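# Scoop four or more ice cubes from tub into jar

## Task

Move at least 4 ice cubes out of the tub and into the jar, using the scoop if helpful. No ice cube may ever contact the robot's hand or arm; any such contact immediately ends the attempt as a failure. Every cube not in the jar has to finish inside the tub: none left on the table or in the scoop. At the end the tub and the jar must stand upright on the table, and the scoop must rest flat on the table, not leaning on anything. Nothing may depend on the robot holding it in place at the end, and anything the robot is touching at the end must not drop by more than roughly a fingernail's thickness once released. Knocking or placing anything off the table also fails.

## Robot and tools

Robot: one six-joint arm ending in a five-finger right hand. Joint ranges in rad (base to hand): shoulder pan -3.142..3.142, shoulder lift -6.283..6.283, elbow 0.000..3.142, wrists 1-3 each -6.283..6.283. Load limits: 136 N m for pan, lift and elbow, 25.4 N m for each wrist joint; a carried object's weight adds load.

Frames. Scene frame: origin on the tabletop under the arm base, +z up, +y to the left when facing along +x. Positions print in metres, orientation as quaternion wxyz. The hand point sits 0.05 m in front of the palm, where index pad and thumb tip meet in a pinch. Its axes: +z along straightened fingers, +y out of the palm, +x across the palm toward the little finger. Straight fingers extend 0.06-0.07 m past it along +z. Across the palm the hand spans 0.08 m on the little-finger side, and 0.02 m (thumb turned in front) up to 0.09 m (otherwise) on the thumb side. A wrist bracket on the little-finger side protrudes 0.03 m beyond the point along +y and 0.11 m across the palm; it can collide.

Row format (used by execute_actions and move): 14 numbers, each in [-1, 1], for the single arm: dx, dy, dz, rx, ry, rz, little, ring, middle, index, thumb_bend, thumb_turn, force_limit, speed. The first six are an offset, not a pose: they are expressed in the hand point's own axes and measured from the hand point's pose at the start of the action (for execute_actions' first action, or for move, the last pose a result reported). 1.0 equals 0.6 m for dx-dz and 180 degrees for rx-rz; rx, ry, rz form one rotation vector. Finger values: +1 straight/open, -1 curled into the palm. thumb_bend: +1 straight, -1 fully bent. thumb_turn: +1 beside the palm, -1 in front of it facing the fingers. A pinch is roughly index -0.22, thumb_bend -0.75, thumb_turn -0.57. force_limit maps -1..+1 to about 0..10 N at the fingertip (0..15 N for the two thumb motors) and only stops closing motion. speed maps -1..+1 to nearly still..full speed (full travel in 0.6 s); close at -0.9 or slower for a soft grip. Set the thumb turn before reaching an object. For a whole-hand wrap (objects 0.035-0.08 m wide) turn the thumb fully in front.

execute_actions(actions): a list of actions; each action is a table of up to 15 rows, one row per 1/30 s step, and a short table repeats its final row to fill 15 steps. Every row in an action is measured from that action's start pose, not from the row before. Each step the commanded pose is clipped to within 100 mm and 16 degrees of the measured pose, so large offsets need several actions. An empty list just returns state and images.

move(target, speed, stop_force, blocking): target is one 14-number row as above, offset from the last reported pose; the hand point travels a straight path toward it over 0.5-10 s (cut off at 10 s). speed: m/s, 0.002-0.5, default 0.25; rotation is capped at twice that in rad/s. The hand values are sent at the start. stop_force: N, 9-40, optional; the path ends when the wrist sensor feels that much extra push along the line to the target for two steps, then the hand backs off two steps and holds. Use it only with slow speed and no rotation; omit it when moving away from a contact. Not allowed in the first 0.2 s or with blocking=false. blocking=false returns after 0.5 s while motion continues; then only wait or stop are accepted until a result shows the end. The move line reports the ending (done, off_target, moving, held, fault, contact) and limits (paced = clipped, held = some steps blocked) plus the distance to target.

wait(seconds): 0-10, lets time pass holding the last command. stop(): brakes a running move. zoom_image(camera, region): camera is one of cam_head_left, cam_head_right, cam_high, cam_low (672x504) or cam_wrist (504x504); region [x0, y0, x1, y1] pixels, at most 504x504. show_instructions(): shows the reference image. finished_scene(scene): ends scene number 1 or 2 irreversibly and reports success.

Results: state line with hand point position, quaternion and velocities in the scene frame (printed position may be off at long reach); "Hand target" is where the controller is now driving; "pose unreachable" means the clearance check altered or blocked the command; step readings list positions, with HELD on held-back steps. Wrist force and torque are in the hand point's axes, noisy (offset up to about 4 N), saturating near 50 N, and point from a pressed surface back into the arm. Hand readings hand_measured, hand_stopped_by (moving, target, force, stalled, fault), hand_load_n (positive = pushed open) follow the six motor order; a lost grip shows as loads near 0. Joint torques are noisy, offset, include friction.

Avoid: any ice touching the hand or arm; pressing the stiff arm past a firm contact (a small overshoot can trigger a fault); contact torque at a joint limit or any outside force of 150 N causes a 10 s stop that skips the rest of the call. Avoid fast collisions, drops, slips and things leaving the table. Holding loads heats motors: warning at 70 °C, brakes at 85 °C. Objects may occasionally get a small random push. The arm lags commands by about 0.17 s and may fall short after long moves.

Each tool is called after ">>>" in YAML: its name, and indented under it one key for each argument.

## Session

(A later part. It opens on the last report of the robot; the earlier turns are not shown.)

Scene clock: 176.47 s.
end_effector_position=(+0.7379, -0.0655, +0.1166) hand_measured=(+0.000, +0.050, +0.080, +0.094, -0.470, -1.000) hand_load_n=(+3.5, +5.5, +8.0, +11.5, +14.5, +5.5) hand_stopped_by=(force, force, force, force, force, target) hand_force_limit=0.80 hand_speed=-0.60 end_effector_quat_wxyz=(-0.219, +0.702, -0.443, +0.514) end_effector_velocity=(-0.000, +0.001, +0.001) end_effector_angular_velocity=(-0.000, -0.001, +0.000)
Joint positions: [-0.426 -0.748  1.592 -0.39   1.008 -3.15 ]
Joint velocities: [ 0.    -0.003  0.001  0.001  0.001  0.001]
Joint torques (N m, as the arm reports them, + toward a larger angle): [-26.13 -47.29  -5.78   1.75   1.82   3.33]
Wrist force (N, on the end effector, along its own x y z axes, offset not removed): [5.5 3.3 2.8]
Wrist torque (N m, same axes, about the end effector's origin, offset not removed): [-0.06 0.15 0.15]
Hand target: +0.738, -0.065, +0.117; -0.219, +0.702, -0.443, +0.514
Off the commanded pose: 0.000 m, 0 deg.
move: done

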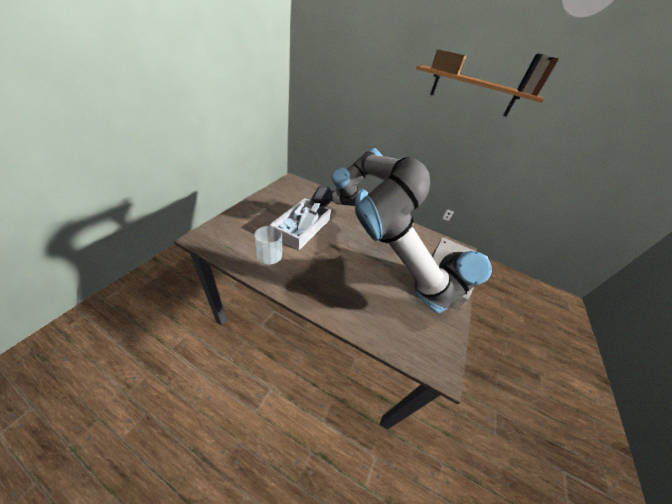

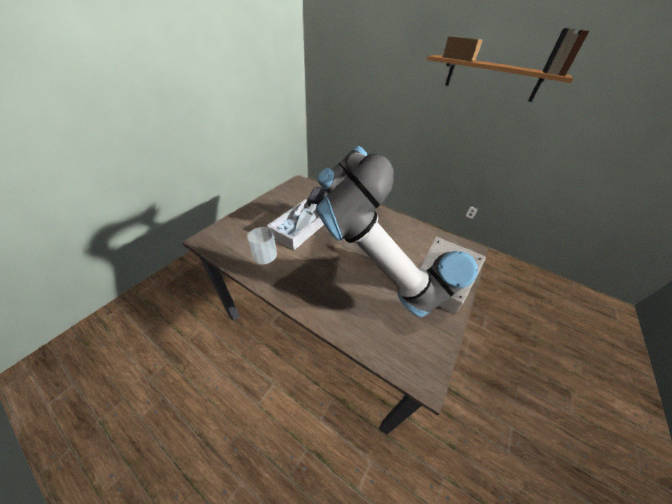

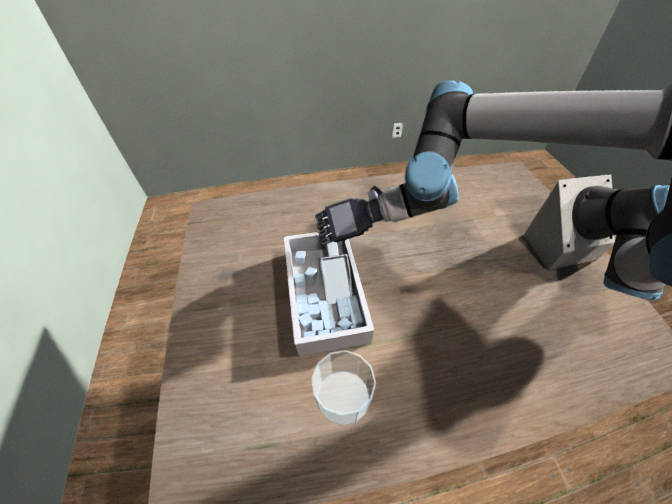

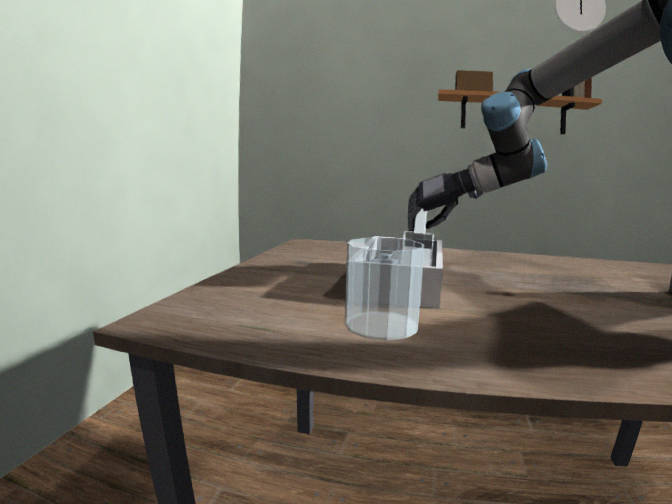

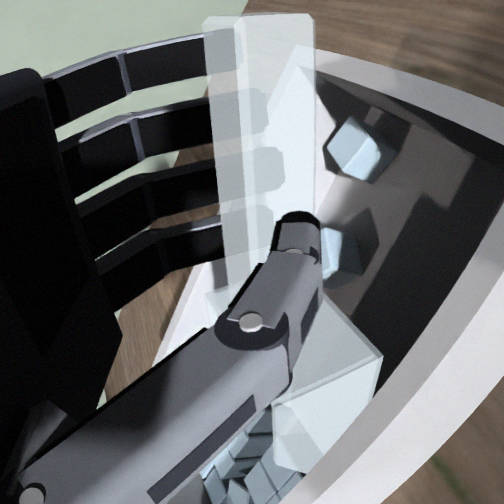

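>>> move:
  target: [0.008,0.022,0.034,0,-0.015,0.03,-0.7,-0.7,-0.7,-0.7,-0.5,-1,0.8,-0.6]
  speed: 0.03

>>> move:
  target: [-0.076,-0.03,-0.015,0,0,0,-0.7,-0.7,-0.7,-0.7,-0.5,-1,0.8,-0.6]
  speed: 0.05
  stop_force: 25

>>> zoom_image:
  camera: "cam_high"
  region: [250,210,410,370]

Scene clock: 194.30 s.
end_effector_position=(+0.7516, -0.0793, +0.1014) hand_measured=(+0.000, +0.050, +0.080, +0.094, -0.470, -1.000) hand_load_n=(+6.5, +7.0, +7.5, +9.0, +15.5, +4.0) hand_stopped_by=(force, force, force, force, force, target) hand_force_limit=0.80 hand_speed=-0.60 end_effector_quat_wxyz=(-0.253, +0.692, -0.470, +0.486) end_effector_velocity=(+0.001, -0.001, -0.001) end_effector_angular_velocity=(+0.006, +0.000, +0.001)
Joint positions: [-0.439 -0.669  1.523 -0.4    0.95  -3.061]
Joint velocities: [-0.     0.005 -0.005 -0.    -0.003  0.005]
Joint torques (N m, as the arm reports them, + toward a larger angle): [-46.64 -18.42 -20.73  -2.86  -1.48   2.4 ]
Wrist force (N, on the end effector, along its own x y z axes, offset not removed): [0.0 1.1 -2.3]
Wrist torque (N m, same axes, about the end effector's origin, offset not removed): [0.28 -0.04 0.19]
Hand target: +0.752, -0.079, +0.101; -0.253, +0.692, -0.470, +0.486
Off the commanded pose: 0.000 m, 0 deg.
move: done

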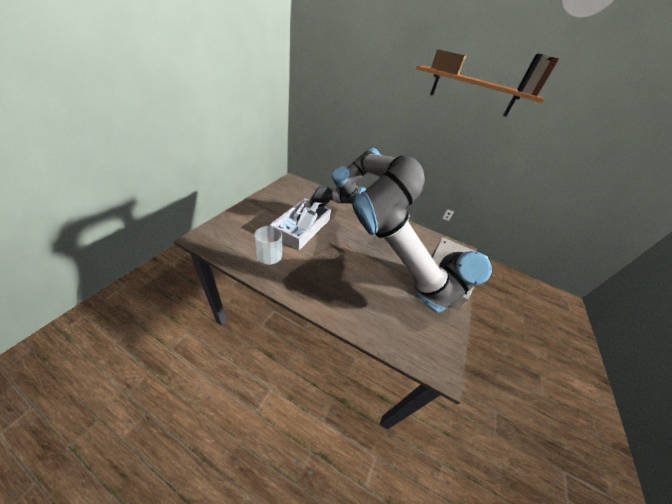

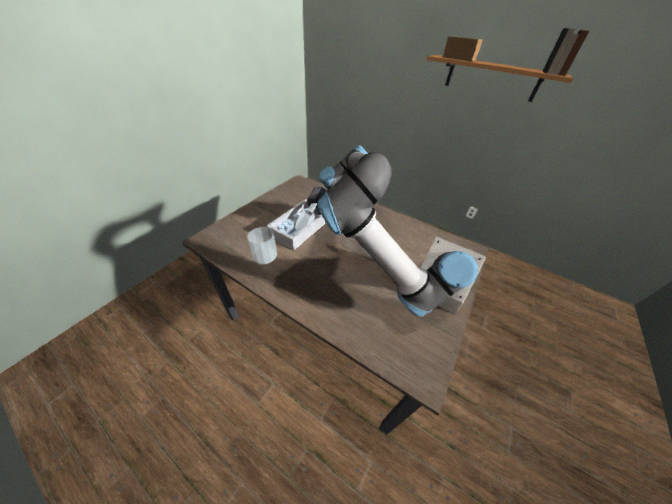

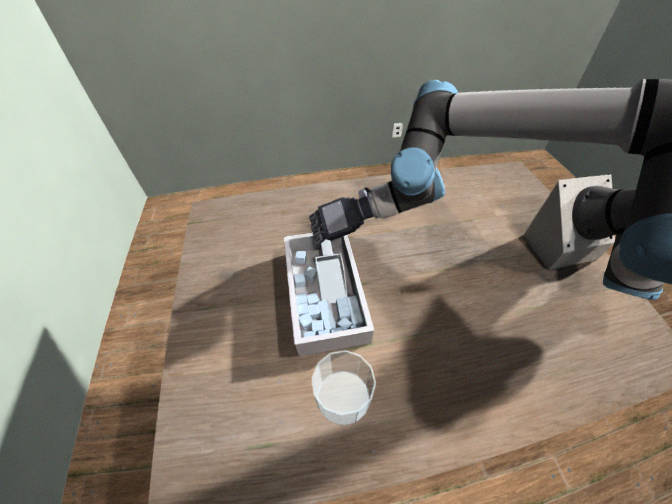

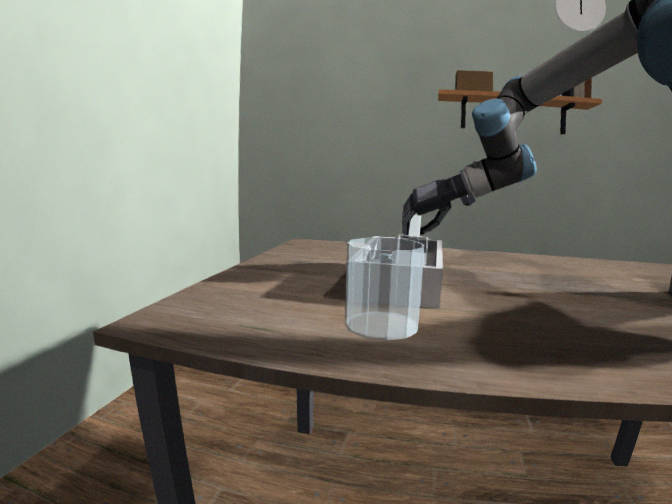

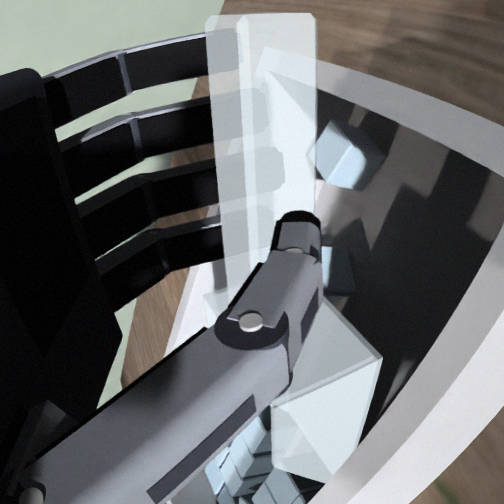

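Scene clock: 195.63 s.
end_effector_position=(+0.7468, -0.0297, +0.0998) hand_measured=(+0.000, +0.050, +0.080, +0.094, -0.470, -1.000) hand_load_n=(+5.0, +6.0, +8.0, +11.5, +13.0, +3.5) hand_stopped_by=(force, force, force, force, force, target) hand_force_limit=0.80 hand_speed=-0.60 end_effector_quat_wxyz=(-0.253, +0.692, -0.470, +0.486) end_effector_velocity=(-0.001, +0.000, +0.000) end_effector_angular_velocity=(+0.001, +0.000, -0.001)
Joint positions: [-0.382 -0.75   1.572 -0.384  1.002 -3.031]
Joint velocities: [-0.    -0.001  0.001  0.001  0.     0.001]
Joint torques (N m, as the arm reports them, + toward a larger angle): [-23.52 -44.82  -3.55   2.08   1.39   2.81]
Wrist force (N, on the end effector, along its own x y z axes, offset not removed): [8.1 0.9 -1.5]
Wrist torque (N m, same axes, about the end effector's origin, offset not removed): [0.19 -0.03 0.37]
Hand target: +0.747, -0.030, +0.100; -0.253, +0.692, -0.470, +0.486
Off the commanded pose: 0.000 m, 0 deg.
move: done

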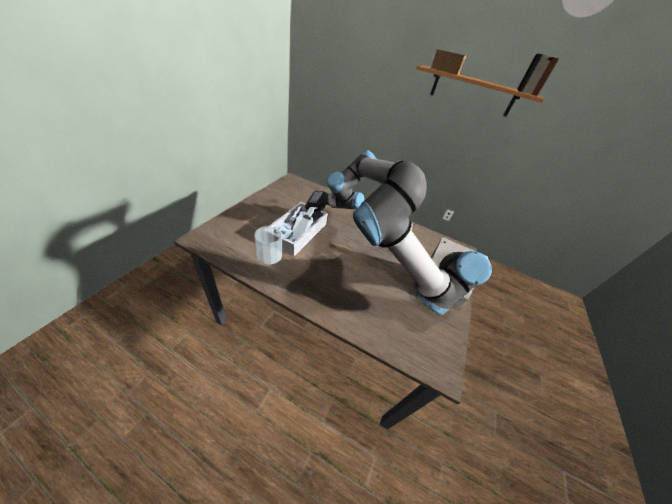

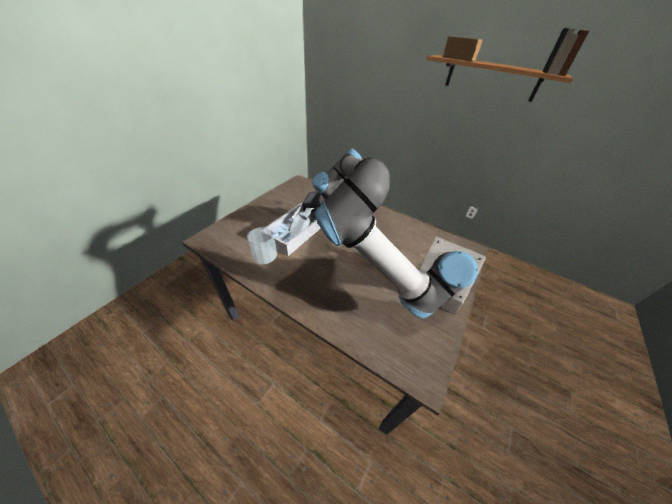

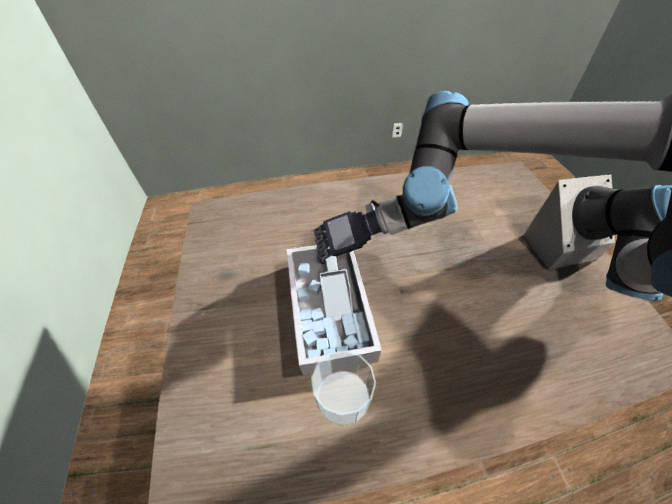

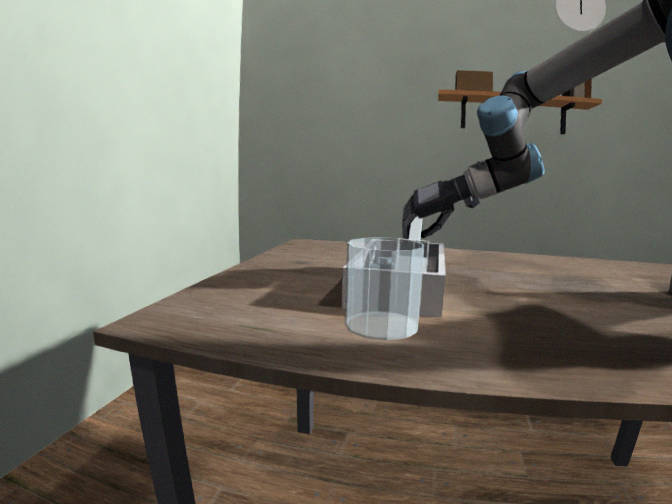

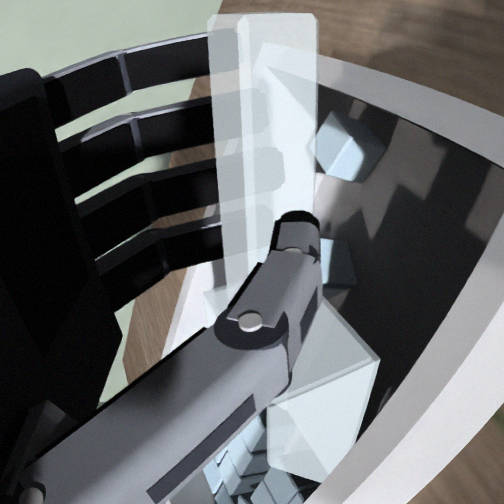

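Region (250, 210, 410, 370) of cam_high's 672x504 image, scaled by 3.150, with more detail than that image has.

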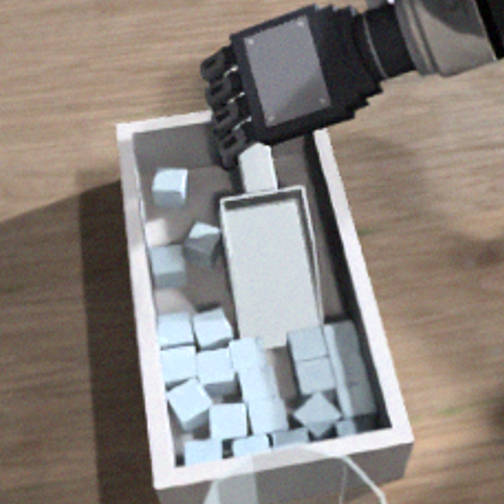

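>>> move:
  target: [0.18,0.078,0.04,0,0,0,-0.7,-0.7,-0.7,-0.7,-0.5,-1,0.8,-0.6]
  speed: 0.15

>>> zoom_image:
  camera: "cam_high"
  region: [250,200,410,370]

Scene clock: 203.83 s.
end_effector_position=(+0.7589, -0.1493, +0.0993) hand_measured=(+0.000, +0.050, +0.080, +0.096, -0.470, -1.000) hand_load_n=(+5.0, +5.0, +7.0, +9.0, +17.0, +5.5) hand_stopped_by=(force, force, force, force, force, target) hand_force_limit=0.80 hand_speed=-0.60 end_effector_quat_wxyz=(-0.253, +0.692, -0.470, +0.486) end_effector_velocity=(+0.001, -0.001, +0.001) end_effector_angular_velocity=(-0.001, -0.000, +0.001)
Joint positions: [-0.509 -0.542  1.427 -0.406  0.888 -3.101]
Joint velocities: [-0.002  0.003 -0.005  0.001 -0.001 -0.002]
Joint torques (N m, as the arm reports them, + toward a larger angle): [-51.54 -20.88 -19.31   1.56  -0.64  -3.01]
Wrist force (N, on the end effector, along its own x y z axes, offset not removed): [-0.7 -1.3 -0.7]
Wrist torque (N m, same axes, about the end effector's origin, offset not removed): [-0.05 -0.65 0.30]
Hand target: +0.759, -0.149, +0.099; -0.253, +0.692, -0.470, +0.486
Off the commanded pose: 0.000 m, 0 deg.
move: done

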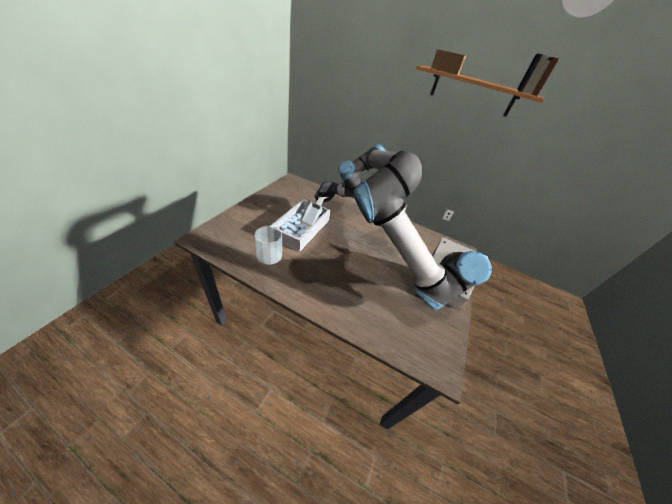

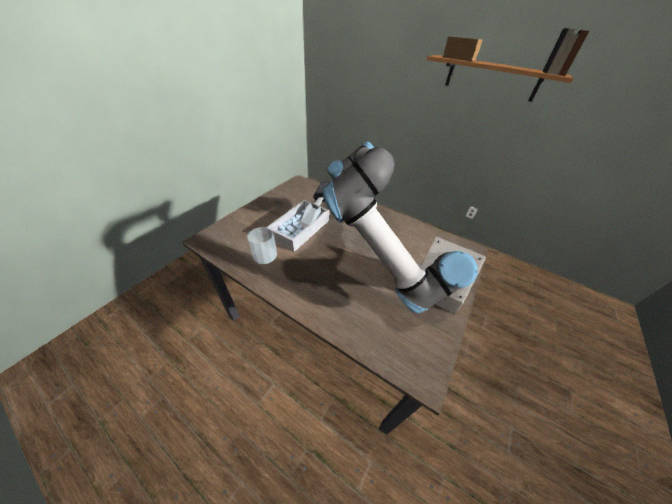

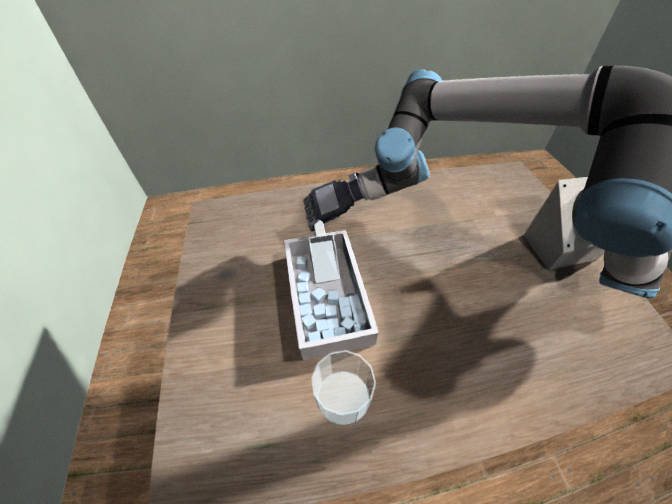

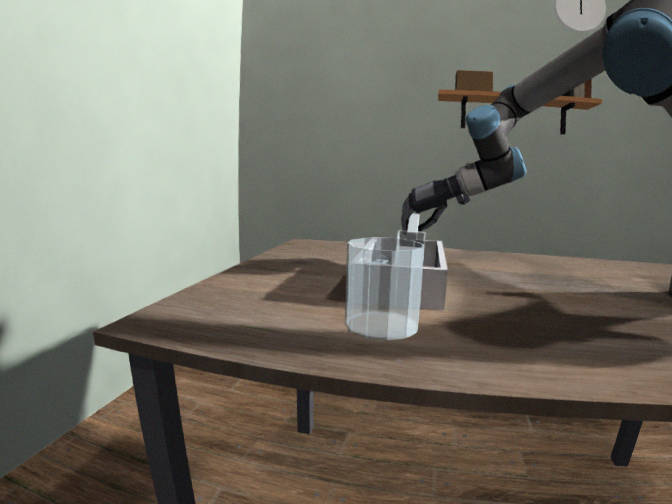

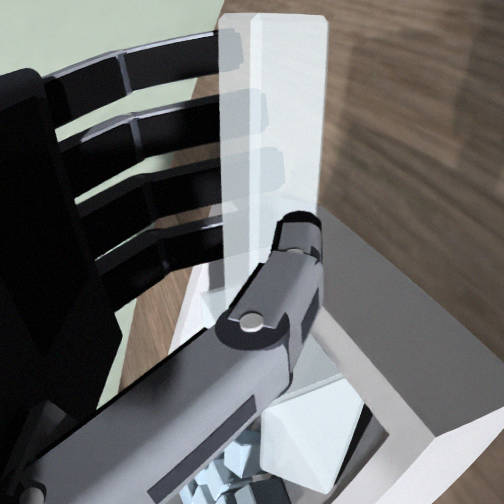

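Region (250, 200, 410, 370) of cam_high's 672x504 image, scaled by 2.965, with more detail than that image has; it fills the left 474 columns of this view, and the rest is white.

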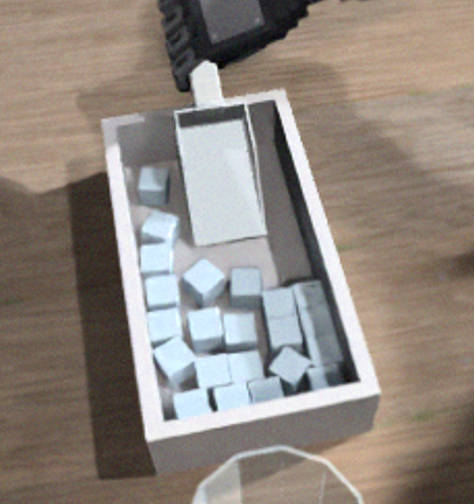

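>>> move:
  target: [-0.045,-0.028,0.006,0,0.02,-0.04,-0.7,-0.7,-0.7,-0.7,-0.5,-1,0.8,-0.6]
  speed: 0.03

>>> zoom_image:
  camera: "cam_high"
  region: [250,200,410,370]

Scene clock: 210.50 s.
end_effector_position=(+0.7667, -0.1183, +0.0997) hand_measured=(+0.000, +0.050, +0.080, +0.096, -0.470, -1.000) hand_load_n=(+4.5, +6.0, +6.5, +9.5, +16.0, +2.0) hand_stopped_by=(force, force, force, force, force, target) hand_force_limit=0.80 hand_speed=-0.60 end_effector_quat_wxyz=(-0.207, +0.704, -0.433, +0.522) end_effector_velocity=(+0.000, +0.002, -0.001) end_effector_angular_velocity=(-0.007, +0.001, +0.001)
Joint positions: [-0.437 -0.614  1.468 -0.398  1.014 -3.186]
Joint velocities: [ 0.004 -0.003  0.002  0.001  0.005 -0.005]
Joint torques (N m, as the arm reports them, + toward a larger angle): [-30.44 -49.76  -3.94   1.67   2.97  -2.95]
Wrist force (N, on the end effector, along its own x y z axes, offset not removed): [3.3 1.8 3.0]
Wrist torque (N m, same axes, about the end effector's origin, offset not removed): [0.18 -0.44 0.51]
Hand target: +0.767, -0.118, +0.100; -0.207, +0.704, -0.433, +0.523
Off the commanded pose: 0.000 m, 0 deg.
move: done

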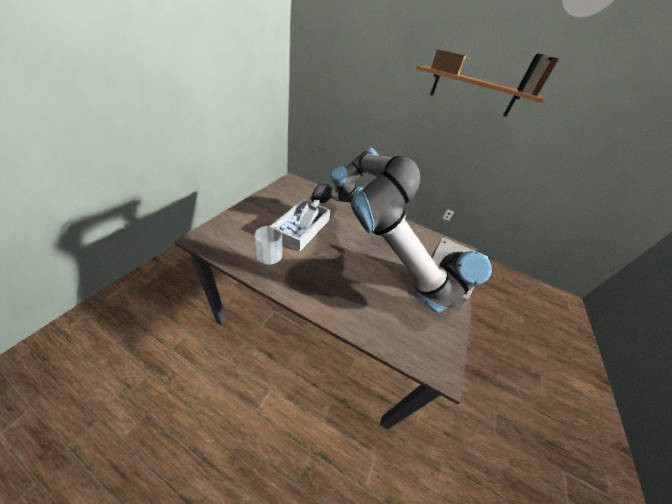

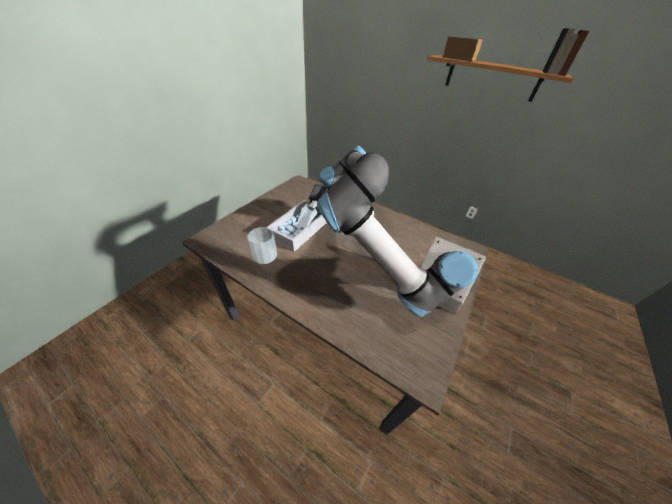

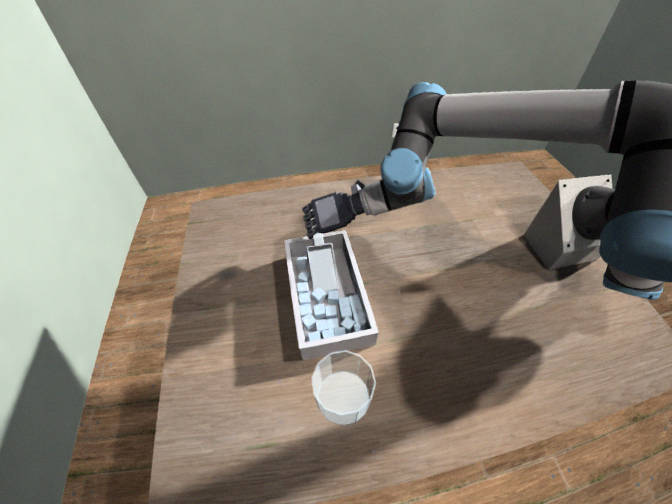

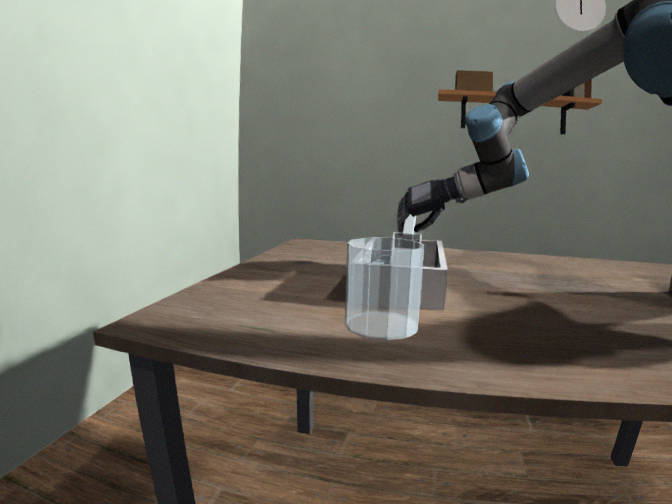

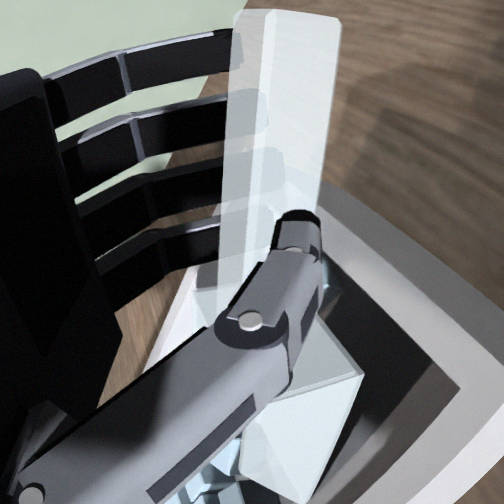

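Region (250, 200, 410, 370) of cam_high's 672x504 image, scaled by 2.965, with more detail than that image has; it fills the left 474 columns of this view, and the rest is white.

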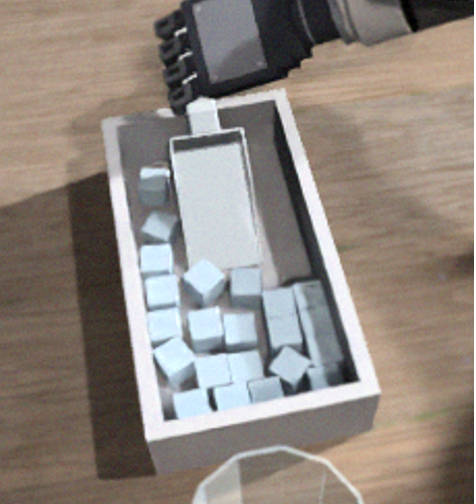

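Pressing on floor. Push .07 with slight continued tip-down.

>>> move:
  target: [-0.097,-0.061,-0.023,0,0.005,-0.01,-0.7,-0.7,-0.7,-0.7,-0.5,-1,0.8,-0.6]
  speed: 0.04

>>> zoom_image:
  camera: "cam_high"
  region: [250,200,410,370]

Scene clock: 218.63 s.
end_effector_position=(+0.7639, -0.0482, +0.0997) hand_measured=(+0.000, +0.050, +0.080, +0.096, -0.470, -1.000) hand_load_n=(+2.0, +6.5, +6.5, +9.5, +16.0, +1.5) hand_stopped_by=(force, force, force, force, force, target) hand_force_limit=0.80 hand_speed=-0.60 end_effector_quat_wxyz=(-0.196, +0.707, -0.424, +0.531) end_effector_velocity=(+0.001, +0.000, +0.002) end_effector_angular_velocity=(-0.002, -0.002, +0.000)
Joint positions: [-0.348 -0.729  1.529 -0.366  1.11  -3.173]
Joint velocities: [-0.    -0.002 -0.001  0.001  0.002 -0.001]
Joint torques (N m, as the arm reports them, + toward a larger angle): [-28.5  -45.    -4.41   1.98   2.74   2.44]
Wrist force (N, on the end effector, along its own x y z axes, offset not removed): [4.5 1.8 -0.7]
Wrist torque (N m, same axes, about the end effector's origin, offset not removed): [0.29 -0.20 0.31]
Hand target: +0.764, -0.048, +0.100; -0.196, +0.707, -0.424, +0.531
Off the commanded pose: 0.000 m, 0 deg.
move: done

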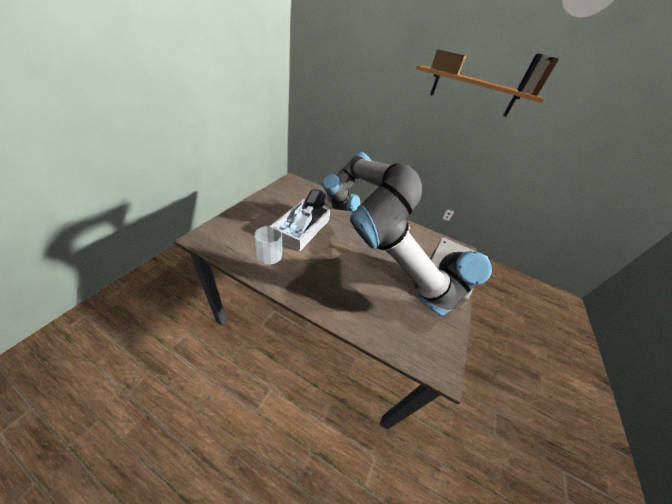

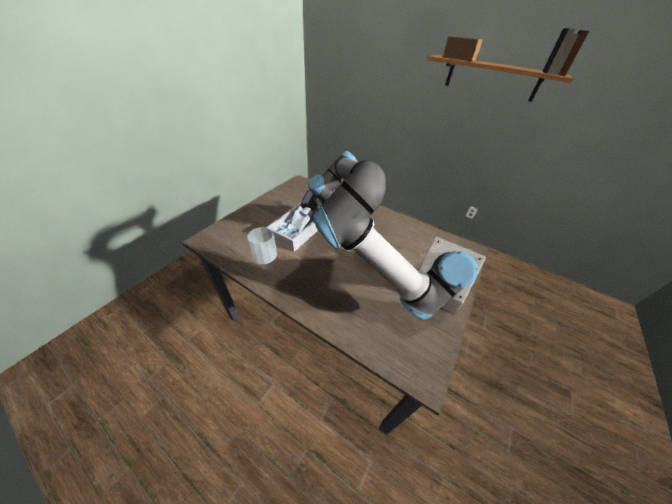

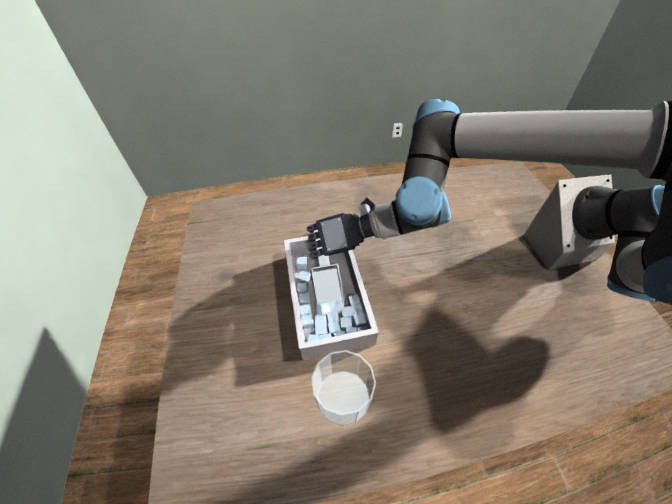

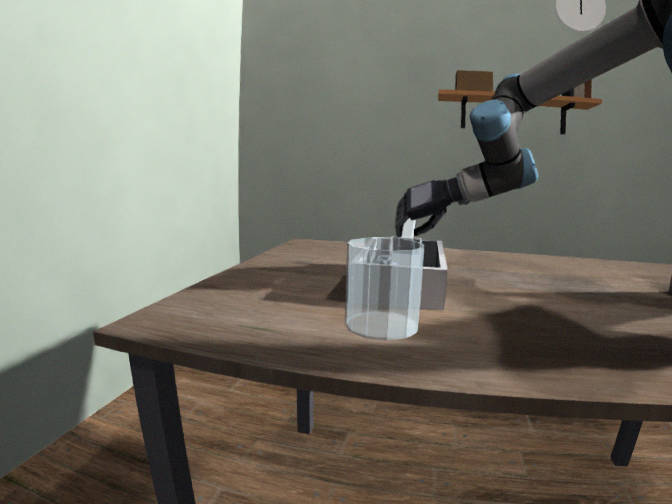

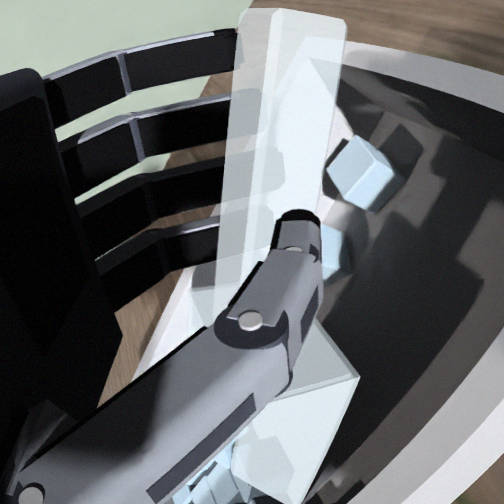

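Region (250, 200, 410, 370) of cam_high's 672x504 image, scaled by 2.965, with more detail than that image has; it fills the left 474 columns of this view, and the rest is white.

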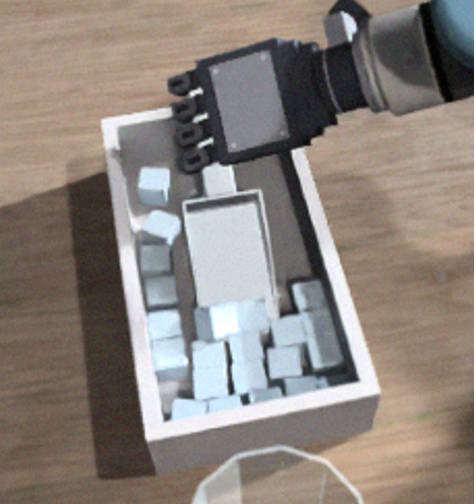

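Working.

>>> move:
  target: [-0.068,-0.046,-0.017,0,0.003,-0.006,-0.7,-0.7,-0.7,-0.7,-0.5,-1,0.8,-0.6]
  speed: 0.04

>>> zoom_image:
  camera: "cam_high"
  region: [250,200,410,370]

Scene clock: 227.40 s.
end_effector_position=(+0.7623, +0.0021, +0.0997) hand_measured=(+0.000, +0.050, +0.080, +0.096, -0.470, -1.000) hand_load_n=(+1.5, +7.5, +6.5, +9.0, +16.0, +0.0) hand_stopped_by=(force, force, force, force, force, target) hand_force_limit=0.80 hand_speed=-0.60 end_effector_quat_wxyz=(-0.189, +0.708, -0.418, +0.536) end_effector_velocity=(+0.001, +0.003, +0.001) end_effector_angular_velocity=(-0.001, -0.001, +0.003)
Joint positions: [-0.282 -0.801  1.547 -0.325  1.18  -3.162]
Joint velocities: [ 0.003 -0.003 -0.001  0.001  0.001  0.001]
Joint torques (N m, as the arm reports them, + toward a larger angle): [-24.24 -45.15  -3.7    2.13   1.42   2.75]
Wrist force (N, on the end effector, along its own x y z axes, offset not removed): [5.4 1.9 -1.5]
Wrist torque (N m, same axes, about the end effector's origin, offset not removed): [0.30 0.31 0.22]
Hand target: +0.762, +0.002, +0.100; -0.189, +0.708, -0.418, +0.536
Off the commanded pose: 0.000 m, 0 deg.
move: done

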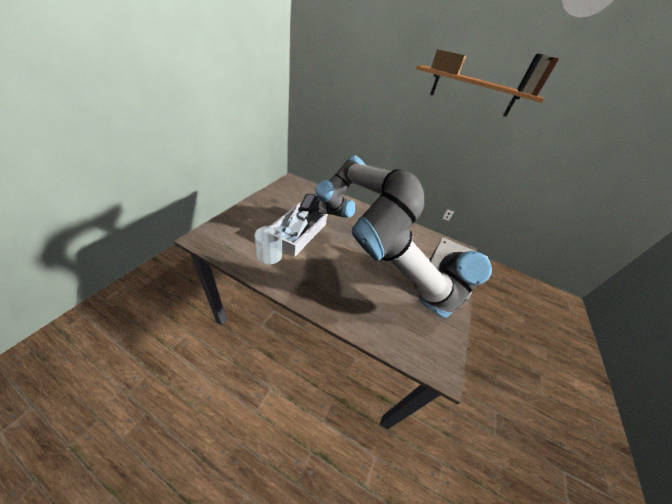

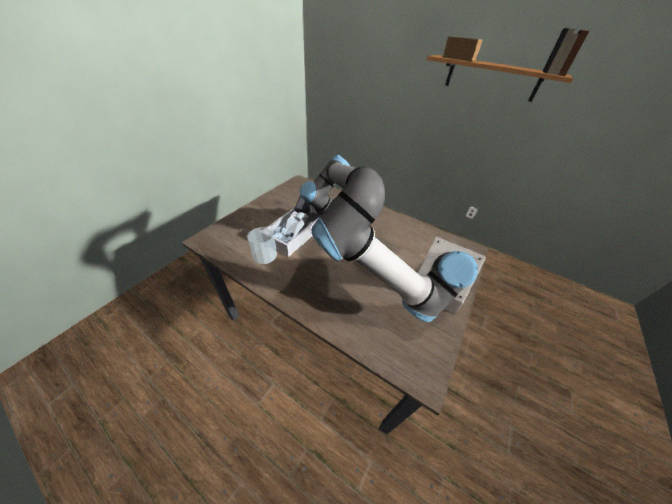

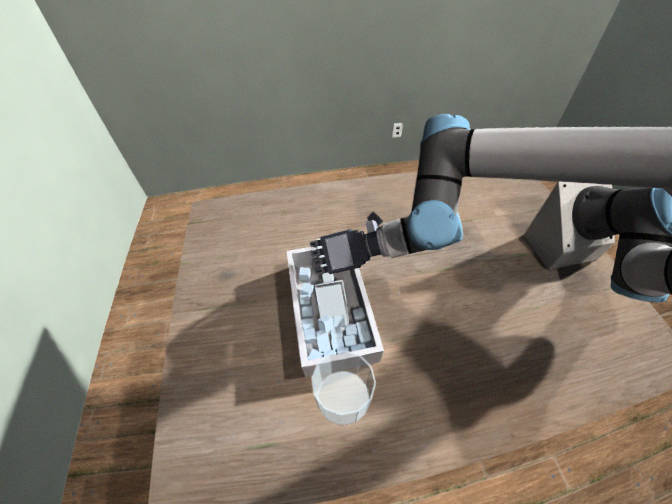

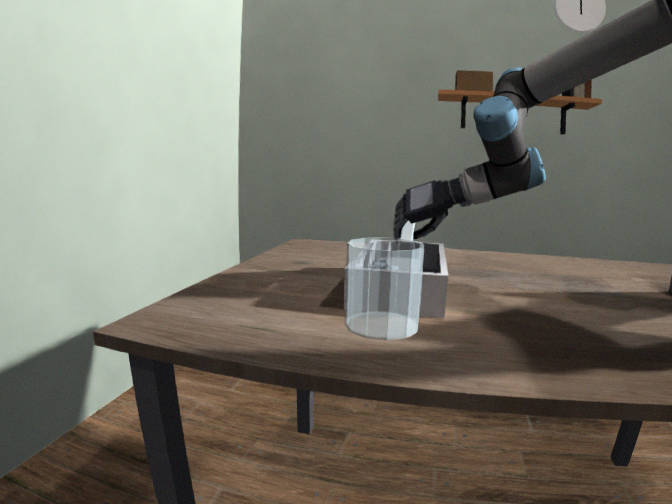

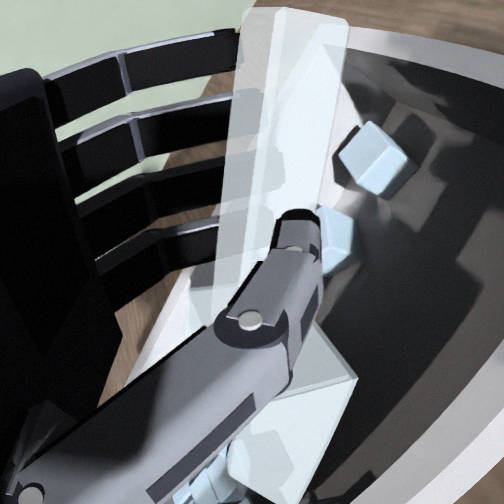

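Region (250, 200, 410, 370) of cam_high's 672x504 image, scaled by 2.965, with more detail than that image has; it fills the left 474 columns of this view, and the rest is white.

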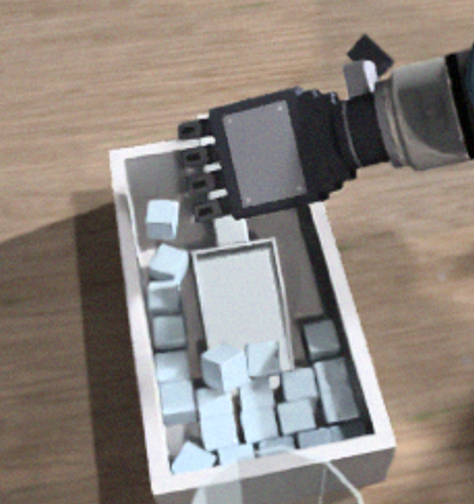

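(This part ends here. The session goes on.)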